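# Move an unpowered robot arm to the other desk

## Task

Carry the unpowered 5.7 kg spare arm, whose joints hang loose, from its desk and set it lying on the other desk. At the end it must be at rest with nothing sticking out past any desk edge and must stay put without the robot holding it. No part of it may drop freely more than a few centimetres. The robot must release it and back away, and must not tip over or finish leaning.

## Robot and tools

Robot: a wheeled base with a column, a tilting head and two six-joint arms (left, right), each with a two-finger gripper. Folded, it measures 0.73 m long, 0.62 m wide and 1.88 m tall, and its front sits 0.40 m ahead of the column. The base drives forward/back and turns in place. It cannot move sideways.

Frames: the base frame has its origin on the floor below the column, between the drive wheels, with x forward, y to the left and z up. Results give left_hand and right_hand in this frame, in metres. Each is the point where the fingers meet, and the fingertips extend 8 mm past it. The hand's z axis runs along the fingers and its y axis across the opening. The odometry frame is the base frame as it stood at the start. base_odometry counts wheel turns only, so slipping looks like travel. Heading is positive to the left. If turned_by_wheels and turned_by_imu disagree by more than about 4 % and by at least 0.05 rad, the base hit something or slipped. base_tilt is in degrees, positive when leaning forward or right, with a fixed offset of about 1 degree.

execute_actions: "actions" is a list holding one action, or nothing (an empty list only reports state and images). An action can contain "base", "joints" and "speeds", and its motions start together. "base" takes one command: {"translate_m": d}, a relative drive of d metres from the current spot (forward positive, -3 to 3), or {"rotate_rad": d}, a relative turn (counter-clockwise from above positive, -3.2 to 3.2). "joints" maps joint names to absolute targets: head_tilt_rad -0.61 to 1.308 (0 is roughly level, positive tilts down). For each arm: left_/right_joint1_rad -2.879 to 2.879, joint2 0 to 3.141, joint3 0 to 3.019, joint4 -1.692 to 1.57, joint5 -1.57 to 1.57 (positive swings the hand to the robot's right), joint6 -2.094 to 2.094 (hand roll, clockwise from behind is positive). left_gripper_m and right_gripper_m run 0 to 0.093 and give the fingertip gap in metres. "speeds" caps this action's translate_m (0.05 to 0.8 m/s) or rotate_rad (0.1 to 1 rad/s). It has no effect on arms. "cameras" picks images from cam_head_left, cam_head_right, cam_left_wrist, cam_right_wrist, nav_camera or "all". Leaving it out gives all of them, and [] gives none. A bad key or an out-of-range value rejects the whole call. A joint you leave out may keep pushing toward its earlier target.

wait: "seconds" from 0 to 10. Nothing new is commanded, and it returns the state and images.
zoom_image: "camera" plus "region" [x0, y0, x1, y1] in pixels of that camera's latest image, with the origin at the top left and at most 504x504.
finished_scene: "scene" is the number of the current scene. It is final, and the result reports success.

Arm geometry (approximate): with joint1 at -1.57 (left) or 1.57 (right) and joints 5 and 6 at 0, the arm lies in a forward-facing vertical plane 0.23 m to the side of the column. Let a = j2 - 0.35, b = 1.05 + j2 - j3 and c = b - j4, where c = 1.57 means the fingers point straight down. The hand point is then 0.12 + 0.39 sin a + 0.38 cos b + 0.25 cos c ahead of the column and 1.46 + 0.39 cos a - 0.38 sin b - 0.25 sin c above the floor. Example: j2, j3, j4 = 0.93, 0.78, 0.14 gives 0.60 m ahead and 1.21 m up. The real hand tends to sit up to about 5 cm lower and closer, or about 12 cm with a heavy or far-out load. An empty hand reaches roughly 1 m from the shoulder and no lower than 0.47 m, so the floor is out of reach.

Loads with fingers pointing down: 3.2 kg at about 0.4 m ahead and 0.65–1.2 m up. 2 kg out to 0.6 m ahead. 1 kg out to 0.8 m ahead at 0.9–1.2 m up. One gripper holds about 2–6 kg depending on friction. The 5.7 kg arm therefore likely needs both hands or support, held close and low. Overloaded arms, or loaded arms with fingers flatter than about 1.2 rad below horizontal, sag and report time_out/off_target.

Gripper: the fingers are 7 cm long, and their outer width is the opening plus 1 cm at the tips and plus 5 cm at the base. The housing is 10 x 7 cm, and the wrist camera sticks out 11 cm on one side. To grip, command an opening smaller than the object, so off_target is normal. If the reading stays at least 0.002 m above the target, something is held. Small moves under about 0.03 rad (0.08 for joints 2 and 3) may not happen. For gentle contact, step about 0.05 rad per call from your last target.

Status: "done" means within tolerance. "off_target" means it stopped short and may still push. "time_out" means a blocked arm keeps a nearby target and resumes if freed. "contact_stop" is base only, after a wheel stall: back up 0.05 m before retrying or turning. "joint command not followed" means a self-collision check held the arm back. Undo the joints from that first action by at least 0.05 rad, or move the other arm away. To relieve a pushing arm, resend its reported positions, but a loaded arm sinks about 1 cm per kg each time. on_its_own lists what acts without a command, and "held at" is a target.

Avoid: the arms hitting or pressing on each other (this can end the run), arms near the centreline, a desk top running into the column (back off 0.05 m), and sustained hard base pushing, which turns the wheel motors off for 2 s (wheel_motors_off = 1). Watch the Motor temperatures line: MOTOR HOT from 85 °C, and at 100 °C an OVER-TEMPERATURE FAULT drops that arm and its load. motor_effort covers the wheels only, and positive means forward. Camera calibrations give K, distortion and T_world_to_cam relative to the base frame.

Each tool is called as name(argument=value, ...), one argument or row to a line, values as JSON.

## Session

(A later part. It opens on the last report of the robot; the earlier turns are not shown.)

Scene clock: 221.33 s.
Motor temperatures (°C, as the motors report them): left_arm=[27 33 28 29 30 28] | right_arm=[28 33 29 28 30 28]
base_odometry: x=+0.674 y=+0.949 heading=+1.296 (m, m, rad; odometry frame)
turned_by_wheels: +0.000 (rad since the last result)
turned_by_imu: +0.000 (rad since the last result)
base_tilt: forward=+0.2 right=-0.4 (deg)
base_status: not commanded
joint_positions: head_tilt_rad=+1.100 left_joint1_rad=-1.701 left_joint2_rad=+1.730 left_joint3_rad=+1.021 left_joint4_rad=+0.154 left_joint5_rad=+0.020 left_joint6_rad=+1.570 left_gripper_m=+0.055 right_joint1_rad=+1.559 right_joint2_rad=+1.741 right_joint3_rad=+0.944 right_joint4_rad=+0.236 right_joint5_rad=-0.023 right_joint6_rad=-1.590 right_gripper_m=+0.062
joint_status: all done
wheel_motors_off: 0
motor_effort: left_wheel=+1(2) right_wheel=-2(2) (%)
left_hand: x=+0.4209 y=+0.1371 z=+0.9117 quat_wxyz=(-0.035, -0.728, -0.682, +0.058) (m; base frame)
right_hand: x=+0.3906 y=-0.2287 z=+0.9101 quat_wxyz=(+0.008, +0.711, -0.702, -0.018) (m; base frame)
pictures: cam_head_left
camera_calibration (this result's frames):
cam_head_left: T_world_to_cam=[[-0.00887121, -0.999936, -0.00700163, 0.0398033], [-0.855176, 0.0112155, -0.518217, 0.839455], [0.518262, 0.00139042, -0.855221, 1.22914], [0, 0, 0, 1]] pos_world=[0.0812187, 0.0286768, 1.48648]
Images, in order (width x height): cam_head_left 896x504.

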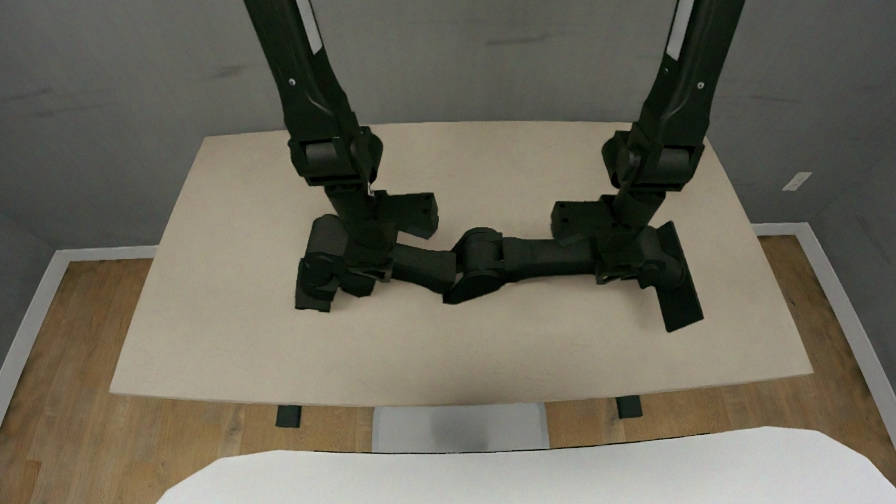

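execute_actions(
  actions=[
    {"joints":{"left_joint1_rad":-1.74,"right_joint1_rad":1.50,"left_joint2_rad":1.70,"left_joint3_rad":1.05,"right_joint2_rad":1.72,"right_joint3_rad":0.97}},
  ],
  cameras=["cam_head_left"],
)

execute_actions(
  actions=[
    {"joints":{"left_joint1_rad":-1.78,"right_joint1_rad":1.46,"left_joint2_rad":1.76,"left_joint3_rad":1.11,"right_joint2_rad":1.78,"right_joint3_rad":1.03}},
  ],
  cameras=["cam_head_left","cam_head_right"],
)

Scene clock: 225.97 s.
Motor temperatures (°C, as the motors report them): left_arm=[27 33 28 29 30 28] | right_arm=[28 33 29 28 31 28]
base_odometry: x=+0.674 y=+0.949 heading=+1.296 (m, m, rad; odometry frame)
turned_by_wheels: +0.000 (rad since the last result)
turned_by_imu: +0.000 (rad since the last result)
base_tilt: forward=+0.2 right=-0.4 (deg)
base_status: not commanded
joint_positions: head_tilt_rad=+1.100 left_joint1_rad=-1.738 left_joint2_rad=+1.768 left_joint3_rad=+1.073 left_joint4_rad=+0.152 left_joint5_rad=+0.010 left_joint6_rad=+1.567 left_gripper_m=+0.055 right_joint1_rad=+1.522 right_joint2_rad=+1.798 right_joint3_rad=+1.004 right_joint4_rad=+0.236 right_joint5_rad=-0.024 right_joint6_rad=-1.575 right_gripper_m=+0.062
joint_status: all done
wheel_motors_off: 0
motor_effort: left_wheel=+2(3) right_wheel=-2(2) (%)
left_hand: x=+0.4297 y=+0.1119 z=+0.8994 quat_wxyz=(-0.047, -0.733, -0.676, +0.061) (m; base frame)
right_hand: x=+0.3949 y=-0.2532 z=+0.8887 quat_wxyz=(+0.019, +0.699, -0.715, -0.006) (m; base frame)
pictures: cam_head_left
camera_calibration (this result's frames):
cam_head_left: T_world_to_cam=[[-0.00887121, -0.999936, -0.00700163, 0.0398033], [-0.855176, 0.0112155, -0.518217, 0.839455], [0.518262, 0.00139042, -0.855221, 1.22914], [0, 0, 0, 1]] pos_world=[0.0812187, 0.0286768, 1.48648]
Images, in order (width x height): cam_head_left 896x504.

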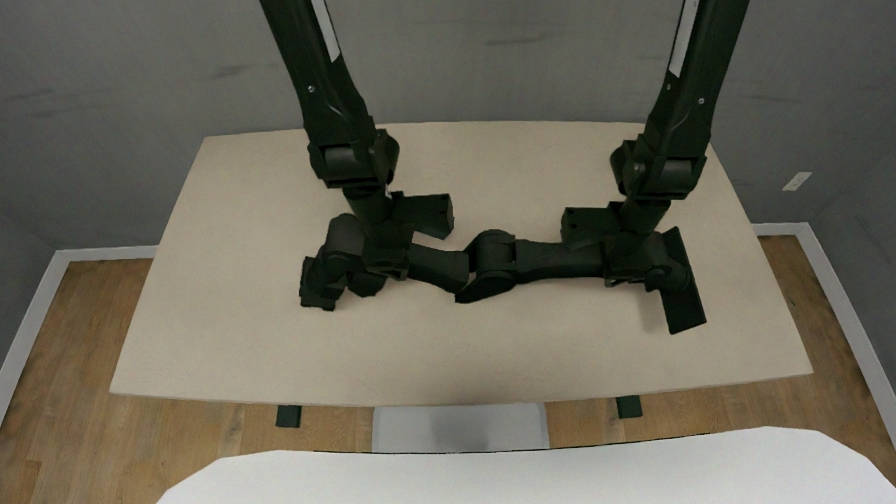

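Scene clock: 226.80 s.
Motor temperatures (°C, as the motors report them): left_arm=[27 33 28 29 30 28] | right_arm=[28 33 29 28 31 28]
base_odometry: x=+0.674 y=+0.949 heading=+1.296 (m, m, rad; odometry frame)
turned_by_wheels: +0.000 (rad since the last result)
turned_by_imu: +0.000 (rad since the last result)
base_tilt: forward=+0.3 right=-0.4 (deg)
base_status: not commanded
joint_positions: head_tilt_rad=+1.100 left_joint1_rad=-1.764 left_joint2_rad=+1.833 left_joint3_rad=+1.139 left_joint4_rad=+0.152 left_joint5_rad=+0.006 left_joint6_rad=+1.562 left_gripper_m=+0.055 right_joint1_rad=+1.491 right_joint2_rad=+1.858 right_joint3_rad=+1.059 right_joint4_rad=+0.236 right_joint5_rad=-0.028 right_joint6_rad=-1.574 right_gripper_m=+0.062
joint_status: all done
wheel_motors_off: 0
motor_effort: left_wheel=+1(3) right_wheel=-2(2) (%)
left_hand: x=+0.4317 y=+0.0909 z=+0.8777 quat_wxyz=(-0.055, -0.735, -0.672, +0.068) (m; base frame)
right_hand: x=+0.3933 y=-0.2740 z=+0.8673 quat_wxyz=(+0.028, +0.693, -0.720, +0.000) (m; base frame)
pictures: cam_head_left, cam_head_right
camera_calibration (this result's frames):
cam_head_left: T_world_to_cam=[[-0.00887121, -0.999936, -0.00700163, 0.0398033], [-0.855176, 0.0112155, -0.518217, 0.839455], [0.518262, 0.00139042, -0.855221, 1.22914], [0, 0, 0, 1]] pos_world=[0.0812187, 0.0286768, 1.48648]
cam_head_right: T_world_to_cam=[[-0.0186503, -0.999825, -0.00150788, -0.0374147], [-0.850493, 0.0166576, -0.525723, 0.845288], [0.525656, -0.00852243, -0.850655, 1.21678], [0, 0, 0, 1]] pos_world=[0.0786048, -0.0411187, 1.47939]
Images, in order (width x height): cam_head_left 896x504, cam_head_right 896x504.

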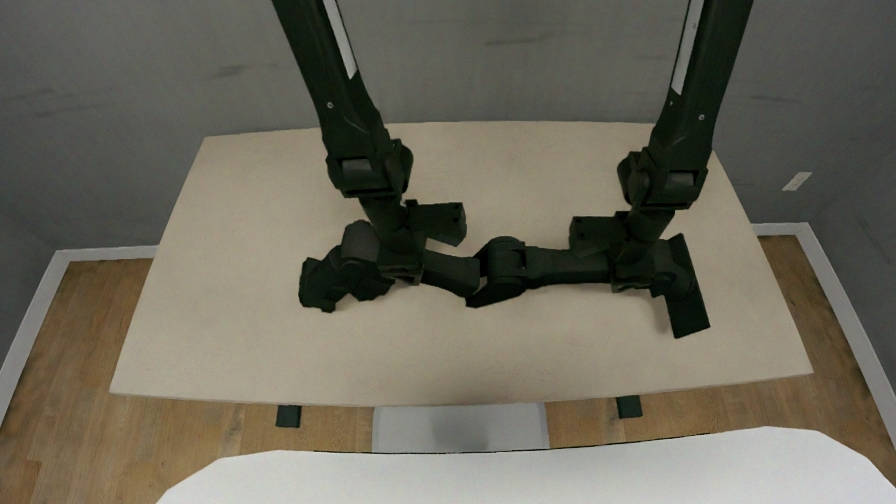

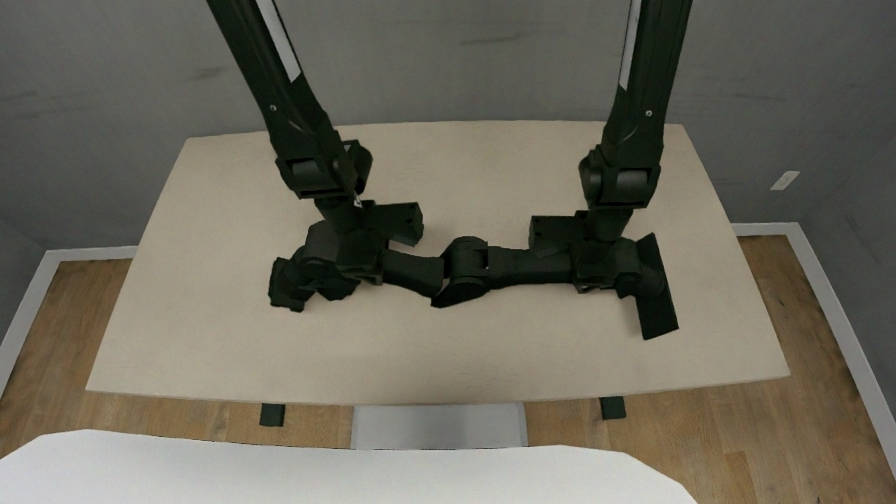

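execute_actions(
  actions=[
    {"joints":{"left_joint2_rad":1.83,"left_joint3_rad":1.18,"right_joint2_rad":1.85,"right_joint3_rad":1.10}},
  ],
  cameras=["cam_head_left"],
)

execute_actions(
  actions=[
    {"joints":{"left_joint2_rad":1.90,"left_joint3_rad":1.25,"right_joint2_rad":1.92,"right_joint3_rad":1.17}},
  ],
  cameras=["cam_head_left"],
)

execute_actions(
  actions=[
    {"joints":{"left_joint2_rad":1.97,"left_joint3_rad":1.32,"right_joint2_rad":1.99,"right_joint3_rad":1.24}},
  ],
  cameras=["cam_head_left","cam_head_right"],
)

Scene clock: 231.40 s.
Motor temperatures (°C, as the motors report them): left_arm=[27 33 28 29 30 28] | right_arm=[28 34 29 28 31 28]
base_odometry: x=+0.674 y=+0.949 heading=+1.296 (m, m, rad; odometry frame)
turned_by_wheels: +0.000 (rad since the last result)
turned_by_imu: +0.000 (rad since the last result)
base_tilt: forward=+0.2 right=-0.3 (deg)
base_status: not commanded
joint_positions: head_tilt_rad=+1.100 left_joint1_rad=-1.764 left_joint2_rad=+1.891 left_joint3_rad=+1.203 left_joint4_rad=+0.152 left_joint5_rad=+0.000 left_joint6_rad=+1.564 left_gripper_m=+0.055 right_joint1_rad=+1.488 right_joint2_rad=+1.928 right_joint3_rad=+1.133 right_joint4_rad=+0.236 right_joint5_rad=-0.030 right_joint6_rad=-1.569 right_gripper_m=+0.062
joint_status: all done
wheel_motors_off: 0
motor_effort: left_wheel=+2(2) right_wheel=-2(3) (%)
left_hand: x=+0.4364 y=+0.0876 z=+0.8551 quat_wxyz=(-0.055, -0.736, -0.672, +0.063) (m; base frame)
right_hand: x=+0.3965 y=-0.2773 z=+0.8401 quat_wxyz=(+0.027, +0.691, -0.723, +0.002) (m; base frame)
pictures: cam_head_left
camera_calibration (this result's frames):
cam_head_left: T_world_to_cam=[[-0.00887121, -0.999936, -0.00700163, 0.0398033], [-0.855176, 0.0112155, -0.518217, 0.839455], [0.518262, 0.00139042, -0.855221, 1.22914], [0, 0, 0, 1]] pos_world=[0.0812187, 0.0286768, 1.48648]
Images, in order (width x height): cam_head_left 896x504.

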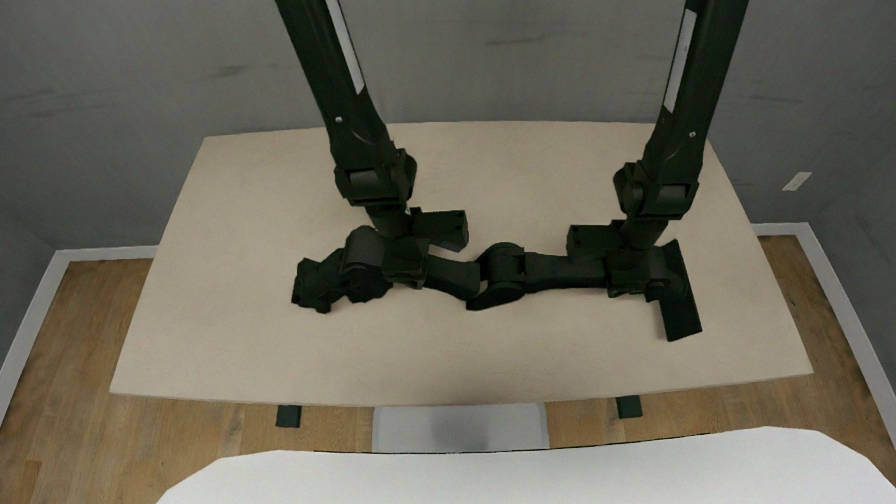

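Scene clock: 232.20 s.
Motor temperatures (°C, as the motors report them): left_arm=[27 33 28 29 30 28] | right_arm=[28 34 29 28 31 28]
base_odometry: x=+0.674 y=+0.949 heading=+1.296 (m, m, rad; odometry frame)
turned_by_wheels: +0.000 (rad since the last result)
turned_by_imu: +0.000 (rad since the last result)
base_tilt: forward=+0.2 right=-0.5 (deg)
base_status: not commanded
joint_positions: head_tilt_rad=+1.100 left_joint1_rad=-1.776 left_joint2_rad=+1.910 left_joint3_rad=+1.242 left_joint4_rad=+0.147 left_joint5_rad=-0.010 left_joint6_rad=+1.582 left_gripper_m=+0.055 right_joint1_rad=+1.483 right_joint2_rad=+1.997 right_joint3_rad=+1.210 right_joint4_rad=+0.238 right_joint5_rad=-0.026 right_joint6_rad=-1.545 right_gripper_m=+0.062
joint_status: all done
wheel_motors_off: 0
motor_effort: left_wheel=+2(3) right_wheel=-1(1) (%)
left_hand: x=+0.4469 y=+0.0784 z=+0.8480 quat_wxyz=(-0.061, -0.744, -0.663, +0.058) (m; base frame)
right_hand: x=+0.3999 y=-0.2843 z=+0.8130 quat_wxyz=(+0.027, +0.681, -0.732, +0.009) (m; base frame)
pictures: cam_head_left
camera_calibration (this result's frames):
cam_head_left: T_world_to_cam=[[-0.00887121, -0.999936, -0.00700163, 0.0398033], [-0.855176, 0.0112155, -0.518217, 0.839455], [0.518262, 0.00139042, -0.855221, 1.22914], [0, 0, 0, 1]] pos_world=[0.0812187, 0.0286768, 1.48648]
Images, in order (width x height): cam_head_left 896x504.

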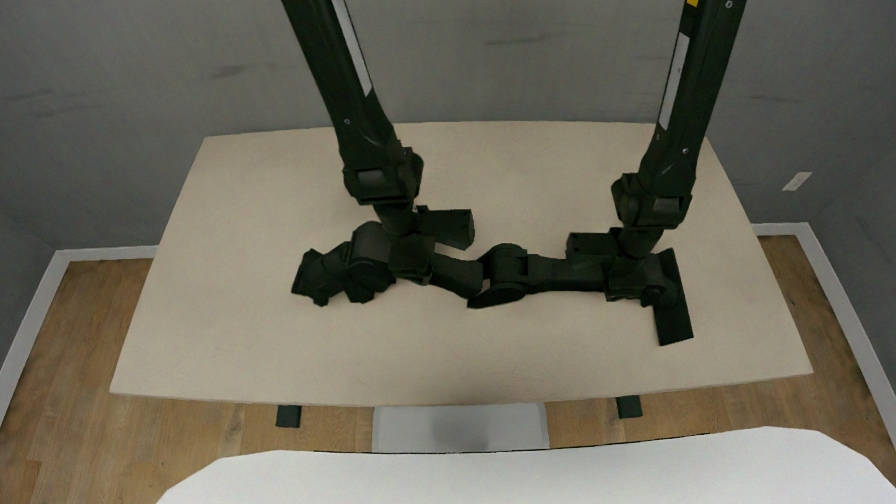

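Scene clock: 233.17 s.
Motor temperatures (°C, as the motors report them): left_arm=[27 33 28 29 29 28] | right_arm=[28 34 29 28 31 28]
base_odometry: x=+0.674 y=+0.949 heading=+1.296 (m, m, rad; odometry frame)
turned_by_wheels: +0.000 (rad since the last result)
turned_by_imu: +0.000 (rad since the last result)
base_tilt: forward=+0.2 right=-0.3 (deg)
base_status: not commanded
joint_positions: head_tilt_rad=+1.100 left_joint1_rad=-1.783 left_joint2_rad=+2.017 left_joint3_rad=+1.348 left_joint4_rad=+0.147 left_joint5_rad=+0.011 left_joint6_rad=+1.573 left_gripper_m=+0.055 right_joint1_rad=+1.471 right_joint2_rad=+2.056 right_joint3_rad=+1.268 right_joint4_rad=+0.241 right_joint5_rad=+0.002 right_joint6_rad=-1.559 right_gripper_m=+0.062
joint_status: all done
wheel_motors_off: 0
motor_effort: left_wheel=+1(2) right_wheel=-1(3) (%)
left_hand: x=+0.4429 y=+0.0631 z=+0.8091 quat_wxyz=(-0.069, -0.741, -0.665, +0.068) (m; base frame)
right_hand: x=+0.3973 y=-0.2998 z=+0.7915 quat_wxyz=(+0.040, +0.684, -0.728, +0.023) (m; base frame)
pictures: cam_head_left, cam_head_right
camera_calibration (this result's frames):
cam_head_left: T_world_to_cam=[[-0.00887121, -0.999936, -0.00700163, 0.0398033], [-0.855176, 0.0112155, -0.518216, 0.839454], [0.518262, 0.00139042, -0.855221, 1.22914], [0, 0, 0, 1]] pos_world=[0.0812187, 0.0286768, 1.48648]
cam_head_right: T_world_to_cam=[[-0.0186503, -0.999825, -0.00150787, -0.0374147], [-0.850493, 0.0166576, -0.525722, 0.845288], [0.525655, -0.00852243, -0.850655, 1.21678], [0, 0, 0, 1]] pos_world=[0.0786048, -0.0411187, 1.47939]
Images, in order (width x height): cam_head_left 896x504, cam_head_right 896x504.

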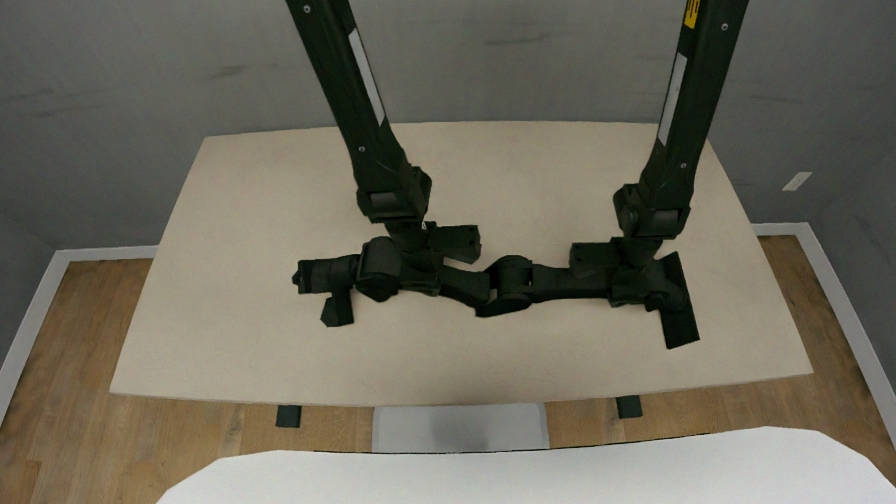

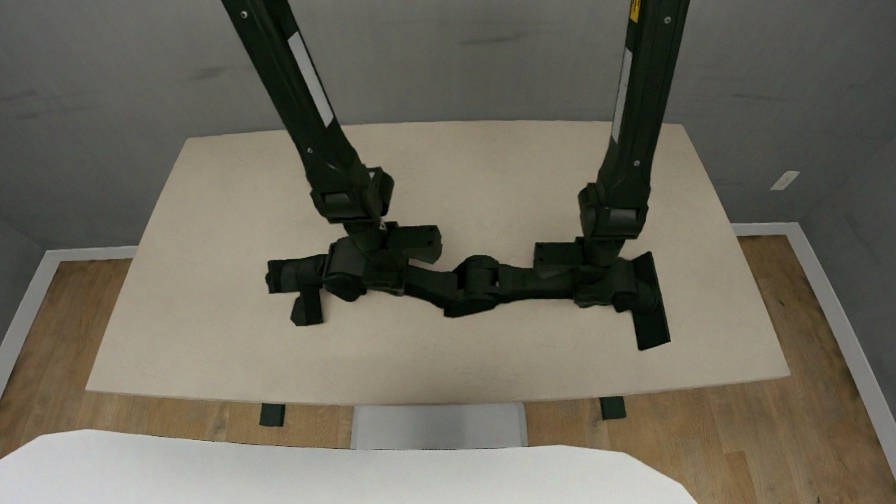

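execute_actions(
  actions=[
    {"joints":{"left_joint2_rad":2.04,"left_joint3_rad":1.39,"right_joint2_rad":2.04,"right_joint3_rad":1.29}},
  ],
  cameras=["cam_head_left"],
)

execute_actions(
  actions=[
    {"joints":{"left_joint2_rad":2.10,"left_joint3_rad":1.45}},
  ],
  cameras=["cam_head_left","cam_left_wrist"],
)

Scene clock: 236.60 s.
Motor temperatures (°C, as the motors report them): left_arm=[27 33 28 29 29 28] | right_arm=[28 34 28 28 31 28]
base_odometry: x=+0.674 y=+0.949 heading=+1.296 (m, m, rad; odometry frame)
turned_by_wheels: +0.000 (rad since the last result)
turned_by_imu: +0.000 (rad since the last result)
base_tilt: forward=+0.2 right=-0.4 (deg)
base_status: not commanded
joint_positions: head_tilt_rad=+1.100 left_joint1_rad=-1.784 left_joint2_rad=+2.024 left_joint3_rad=+1.357 left_joint4_rad=+0.145 left_joint5_rad=-0.003 left_joint6_rad=+1.572 left_gripper_m=+0.055 right_joint1_rad=+1.472 right_joint2_rad=+2.063 right_joint3_rad=+1.277 right_joint4_rad=+0.236 right_joint5_rad=+0.005 right_joint6_rad=-1.560 right_gripper_m=+0.062
joint_status: all done
wheel_motors_off: 0
motor_effort: left_wheel=+3(3) right_wheel=+0(1) (%)
left_hand: x=+0.4436 y=+0.0635 z=+0.8063 quat_wxyz=(-0.065, -0.741, -0.665, +0.064) (m; base frame)
right_hand: x=+0.3971 y=-0.2990 z=+0.7887 quat_wxyz=(+0.041, +0.684, -0.728, +0.023) (m; base frame)
pictures: cam_head_left
camera_calibration (this result's frames):
cam_head_left: T_world_to_cam=[[-0.00887121, -0.999936, -0.00700163, 0.0398033], [-0.855176, 0.0112155, -0.518217, 0.839455], [0.518262, 0.00139042, -0.855221, 1.22914], [0, 0, 0, 1]] pos_world=[0.0812187, 0.0286768, 1.48648]
Images, in order (width x height): cam_head_left 896x504.

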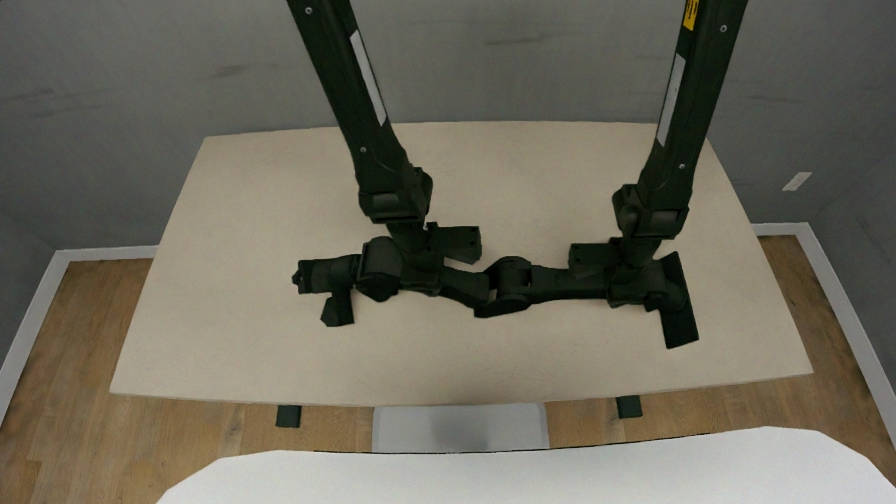

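Scene clock: 237.17 s.
Motor temperatures (°C, as the motors report them): left_arm=[27 33 28 29 29 28] | right_arm=[28 34 28 28 31 28]
base_odometry: x=+0.674 y=+0.949 heading=+1.296 (m, m, rad; odometry frame)
turned_by_wheels: +0.000 (rad since the last result)
turned_by_imu: +0.000 (rad since the last result)
base_tilt: forward=+0.1 right=-0.3 (deg)
base_status: not commanded
joint_positions: head_tilt_rad=+1.100 left_joint1_rad=-1.786 left_joint2_rad=+2.027 left_joint3_rad=+1.366 left_joint4_rad=+0.132 left_joint5_rad=-0.013 left_joint6_rad=+1.569 left_gripper_m=+0.055 right_joint1_rad=+1.472 right_joint2_rad=+2.063 right_joint3_rad=+1.280 right_joint4_rad=+0.230 right_joint5_rad=+0.005 right_joint6_rad=-1.560 right_gripper_m=+0.062
joint_status: all done
wheel_motors_off: 0
motor_effort: left_wheel=+3(3) right_wheel=-1(1) (%)
left_hand: x=+0.4441 y=+0.0635 z=+0.8048 quat_wxyz=(-0.060, -0.741, -0.666, +0.063) (m; base frame)
right_hand: x=+0.3972 y=-0.2990 z=+0.7884 quat_wxyz=(+0.042, +0.684, -0.728, +0.021) (m; base frame)
pictures: cam_head_left, cam_left_wrist
camera_calibration (this result's frames):
cam_head_left: T_world_to_cam=[[-0.00887121, -0.999936, -0.00700163, 0.0398033], [-0.855176, 0.0112155, -0.518217, 0.839455], [0.518262, 0.00139042, -0.855221, 1.22914], [0, 0, 0, 1]] pos_world=[0.0812187, 0.0286768, 1.48648]
cam_left_wrist: T_world_to_cam=[[-0.994018, 0.108755, -0.0100619, 0.440116], [0.0933186, 0.893559, 0.43914, -0.45015], [0.0567496, 0.435574, -0.898362, 0.792727], [0, 0, 0, 1]] pos_world=[0.434504, 0.00907915, 0.914263]
Images, in order (width x height): cam_head_left 896x504, cam_left_wrist 616x616.

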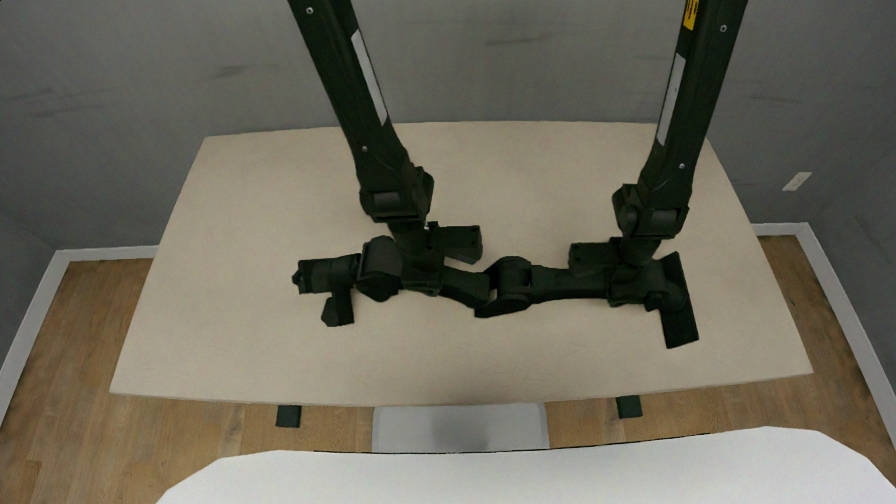

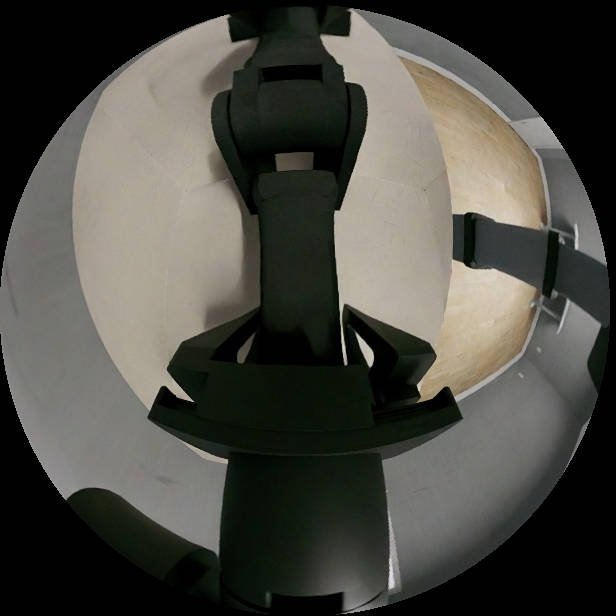

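Resting. Ease the push, then release.

execute_actions(
  actions=[
    {"joints":{"left_joint1_rad":-1.786,"left_joint2_rad":2.027,"left_joint3_rad":1.366,"left_joint4_rad":0.135,"right_joint1_rad":1.472,"right_joint2_rad":2.063,"right_joint3_rad":1.28,"right_joint4_rad":0.232,"left_gripper_m":0.066,"right_gripper_m":0.073}},
  ],
  cameras=["cam_head_left"],
)

execute_actions(
  actions=[
    {"joints":{"left_gripper_m":0.093,"right_gripper_m":0.093}},
  ],
  cameras=["cam_head_left"],
)

execute_actions(
  actions=[
    {"joints":{"left_joint2_rad":1.85,"left_joint3_rad":1.19,"right_joint2_rad":1.88,"right_joint3_rad":1.10}},
  ],
  cameras=["cam_head_left"],
)

Scene clock: 242.10 s.
Motor temperatures (°C, as the motors report them): left_arm=[27 32 28 29 30 28] | right_arm=[28 33 28 28 30 28]
base_odometry: x=+0.674 y=+0.949 heading=+1.296 (m, m, rad; odometry frame)
turned_by_wheels: +0.000 (rad since the last result)
turned_by_imu: +0.000 (rad since the last result)
base_tilt: forward=+0.0 right=-0.4 (deg)
base_status: not commanded
joint_positions: head_tilt_rad=+1.100 left_joint1_rad=-1.787 left_joint2_rad=+2.024 left_joint3_rad=+1.363 left_joint4_rad=+0.130 left_joint5_rad=-0.003 left_joint6_rad=+1.570 left_gripper_m=+0.066 right_joint1_rad=+1.473 right_joint2_rad=+2.064 right_joint3_rad=+1.280 right_joint4_rad=+0.228 right_joint5_rad=+0.002 right_joint6_rad=-1.562 right_gripper_m=+0.073
joint_status: all done
wheel_motors_off: 0
motor_effort: left_wheel=+2(3) right_wheel=-1(2) (%)
left_hand: x=+0.4431 y=+0.0617 z=+0.8062 quat_wxyz=(-0.062, -0.741, -0.665, +0.068) (m; base frame)
right_hand: x=+0.3967 y=-0.2979 z=+0.7882 quat_wxyz=(+0.041, +0.685, -0.727, +0.019) (m; base frame)
pictures: cam_head_left
camera_calibration (this result's frames):
cam_head_left: T_world_to_cam=[[-0.00887121, -0.999936, -0.00700163, 0.0398033], [-0.855176, 0.0112155, -0.518217, 0.839455], [0.518262, 0.00139042, -0.855221, 1.22914], [0, 0, 0, 1]] pos_world=[0.0812187, 0.0286768, 1.48648]
Images, in order (width x height): cam_head_left 896x504.

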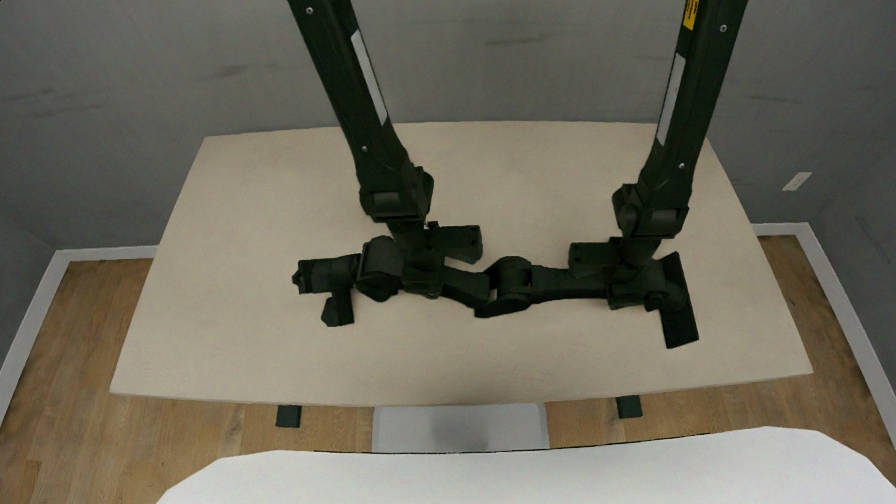

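Scene clock: 242.63 s.
Motor temperatures (°C, as the motors report them): left_arm=[27 32 28 29 30 28] | right_arm=[28 33 28 28 30 28]
base_odometry: x=+0.674 y=+0.949 heading=+1.296 (m, m, rad; odometry frame)
turned_by_wheels: +0.000 (rad since the last result)
turned_by_imu: +0.000 (rad since the last result)
base_tilt: forward=+0.2 right=-0.3 (deg)
base_status: not commanded
joint_positions: head_tilt_rad=+1.100 left_joint1_rad=-1.787 left_joint2_rad=+2.024 left_joint3_rad=+1.363 left_joint4_rad=+0.130 left_joint5_rad=-0.003 left_joint6_rad=+1.570 left_gripper_m=+0.093 right_joint1_rad=+1.473 right_joint2_rad=+2.064 right_joint3_rad=+1.280 right_joint4_rad=+0.228 right_joint5_rad=+0.002 right_joint6_rad=-1.562 right_gripper_m=+0.093
joint_status: all done
wheel_motors_off: 0
motor_effort: left_wheel=+2(2) right_wheel=-1(1) (%)
left_hand: x=+0.4431 y=+0.0617 z=+0.8062 quat_wxyz=(-0.062, -0.741, -0.665, +0.068) (m; base frame)
right_hand: x=+0.3967 y=-0.2979 z=+0.7882 quat_wxyz=(+0.041, +0.685, -0.727, +0.019) (m; base frame)
pictures: cam_head_left
camera_calibration (this result's frames):
cam_head_left: T_world_to_cam=[[-0.00887121, -0.999936, -0.00700163, 0.0398033], [-0.855176, 0.0112155, -0.518217, 0.839455], [0.518262, 0.00139042, -0.855221, 1.22914], [0, 0, 0, 1]] pos_world=[0.0812187, 0.0286768, 1.48648]
Images, in order (width x height): cam_head_left 896x504.

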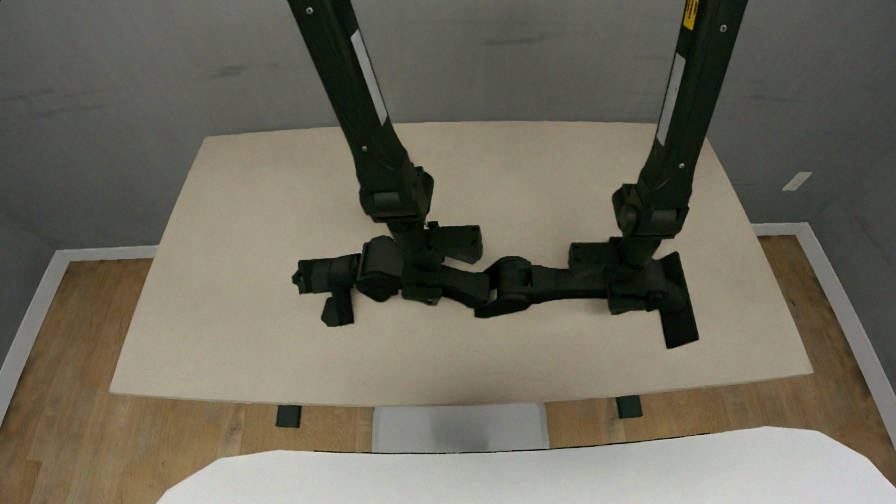

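Scene clock: 243.63 s.
Motor temperatures (°C, as the motors report them): left_arm=[27 32 28 29 29 28] | right_arm=[28 33 28 28 30 28]
base_odometry: x=+0.674 y=+0.949 heading=+1.296 (m, m, rad; odometry frame)
turned_by_wheels: +0.000 (rad since the last result)
turned_by_imu: +0.000 (rad since the last result)
base_tilt: forward=+0.1 right=-0.3 (deg)
base_status: not commanded
joint_positions: head_tilt_rad=+1.100 left_joint1_rad=-1.787 left_joint2_rad=+1.841 left_joint3_rad=+1.192 left_joint4_rad=+0.130 left_joint5_rad=-0.003 left_joint6_rad=+1.570 left_gripper_m=+0.093 right_joint1_rad=+1.473 right_joint2_rad=+1.868 right_joint3_rad=+1.105 right_joint4_rad=+0.228 right_joint5_rad=+0.002 right_joint6_rad=-1.563 right_gripper_m=+0.093
joint_status: all done
wheel_motors_off: 0
motor_effort: left_wheel=+1(2) right_wheel=-1(2) (%)
left_hand: x=+0.4527 y=+0.0737 z=+0.8749 quat_wxyz=(-0.067, -0.741, -0.665, +0.063) (m; base frame)
right_hand: x=+0.4132 y=-0.2925 z=+0.8609 quat_wxyz=(+0.034, +0.686, -0.726, +0.027) (m; base frame)
pictures: cam_head_left
camera_calibration (this result's frames):
cam_head_left: T_world_to_cam=[[-0.00887121, -0.999936, -0.00700163, 0.0398033], [-0.855176, 0.0112155, -0.518216, 0.839455], [0.518262, 0.00139042, -0.855221, 1.22914], [0, 0, 0, 1]] pos_world=[0.0812187, 0.0286768, 1.48648]
Images, in order (width x height): cam_head_left 896x504.

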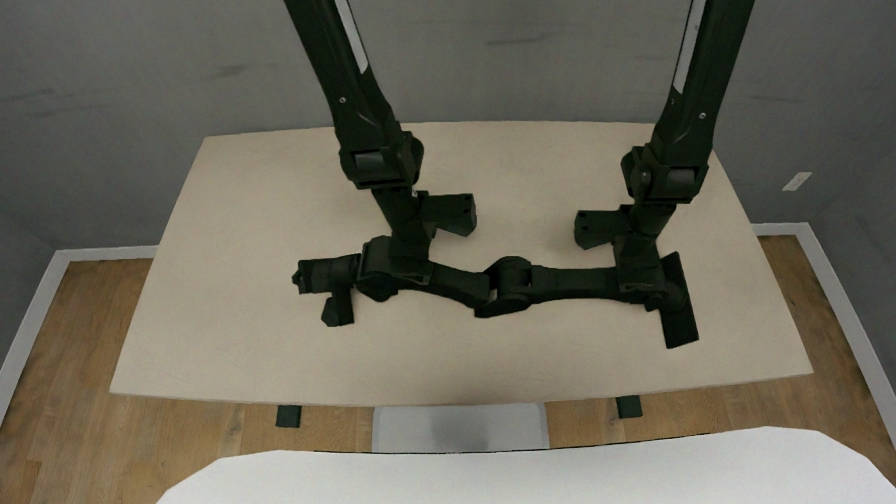

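execute_actions(
  actions=[
    {"joints":{"left_joint1_rad":-1.6,"right_joint1_rad":1.55,"left_joint2_rad":1.47,"left_joint3_rad":0.85,"right_joint2_rad":1.47,"right_joint3_rad":0.85,"left_joint4_rad":0.06,"right_joint4_rad":0.06}},
  ],
  cameras=[],
)

execute_actions(
  actions=[
    {"base":{"translate_m":-0.6},"joints":{"head_tilt_rad":0.85}},
  ],
  cameras=["cam_head_left"],
)

Scene clock: 246.93 s.
Motor temperatures (°C, as the motors report them): left_arm=[27 32 28 29 29 28] | right_arm=[28 33 28 28 30 28]
base_odometry: x=+0.674 y=+0.949 heading=+1.296 (m, m, rad; odometry frame)
turned_by_wheels: +0.000 (rad since the last result)
turned_by_imu: +0.000 (rad since the last result)
base_tilt: forward=+0.1 right=-0.3 (deg)
base_status: not commanded
joint_positions: head_tilt_rad=+1.100 left_joint1_rad=-1.591 left_joint2_rad=+1.455 left_joint3_rad=+0.858 left_joint4_rad=+0.071 left_joint5_rad=-0.002 left_joint6_rad=+1.570 left_gripper_m=+0.093 right_joint1_rad=+1.554 right_joint2_rad=+1.458 right_joint3_rad=+0.857 right_joint4_rad=+0.061 right_joint5_rad=-0.001 right_joint6_rad=-1.564 right_gripper_m=+0.093
joint_status: all done
wheel_motors_off: 0
motor_effort: left_wheel=+2(4) right_wheel=-2(3) (%)
left_hand: x=+0.4392 y=+0.2133 z=+1.0009 quat_wxyz=(-0.004, -0.710, -0.704, +0.006) (m; base frame)
right_hand: x=+0.4350 y=-0.2352 z=+1.0000 quat_wxyz=(+0.011, +0.702, -0.713, -0.001) (m; base frame)
pictures: none
No camera images: the call's "cameras" was empty. Leave "cameras" out to get every camera's image.

Scene clock: 249.43 s.
Motor temperatures (°C, as the motors report them): left_arm=[27 32 27 29 29 28] | right_arm=[28 33 28 28 30 28]
base_odometry: x=+0.511 y=+0.371 heading=+1.296 (m, m, rad; odometry frame)
turned_by_wheels: +0.001 (rad since the last result)
turned_by_imu: +0.003 (rad since the last result)
base_tilt: forward=+0.0 right=-0.3 (deg)
base_status: done
joint_positions: head_tilt_rad=+0.865 left_joint1_rad=-1.591 left_joint2_rad=+1.461 left_joint3_rad=+0.848 left_joint4_rad=+0.071 left_joint5_rad=-0.002 left_joint6_rad=+1.570 left_gripper_m=+0.093 right_joint1_rad=+1.553 right_joint2_rad=+1.463 right_joint3_rad=+0.848 right_joint4_rad=+0.061 right_joint5_rad=-0.001 right_joint6_rad=-1.564 right_gripper_m=+0.093
joint_status: all done
wheel_motors_off: 0
motor_effort: left_wheel=+1(50) right_wheel=-1(37) (%)
left_hand: x=+0.4309 y=+0.2134 z=+0.9994 quat_wxyz=(+0.001, -0.710, -0.704, +0.012) (m; base frame)
right_hand: x=+0.4276 y=-0.2353 z=+0.9989 quat_wxyz=(+0.016, +0.701, -0.713, -0.005) (m; base frame)
pictures: cam_head_left
camera_calibration (this result's frames):
cam_head_left: T_world_to_cam=[[-0.00699569, -0.999936, -0.00887589, 0.0425959], [-0.710897, 0.0112155, -0.703207, 1.11713], [0.703262, 0.00139042, -0.71093, 0.99768], [0, 0, 0, 1]] pos_world=[0.0928288, 0.0286768, 1.49523]
Images, in order (width x height): cam_head_left 896x504.

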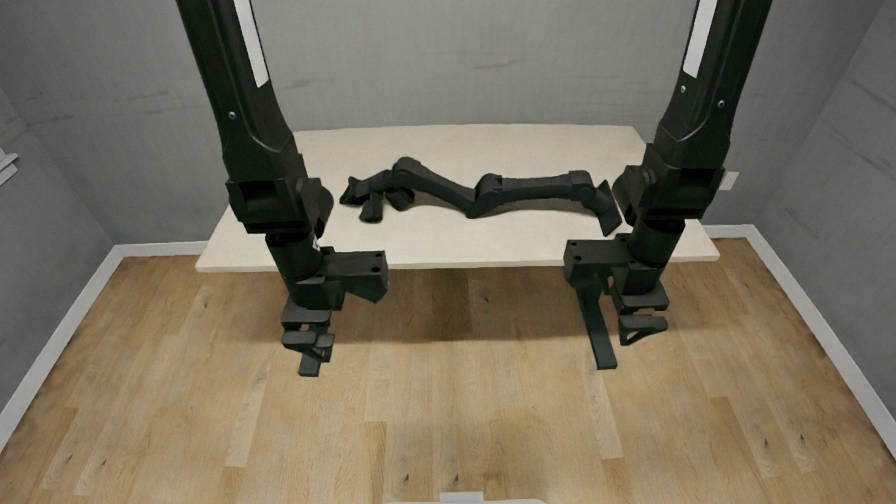

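finished_scene(
  scene=1,
)

The scene is finished: the task was done.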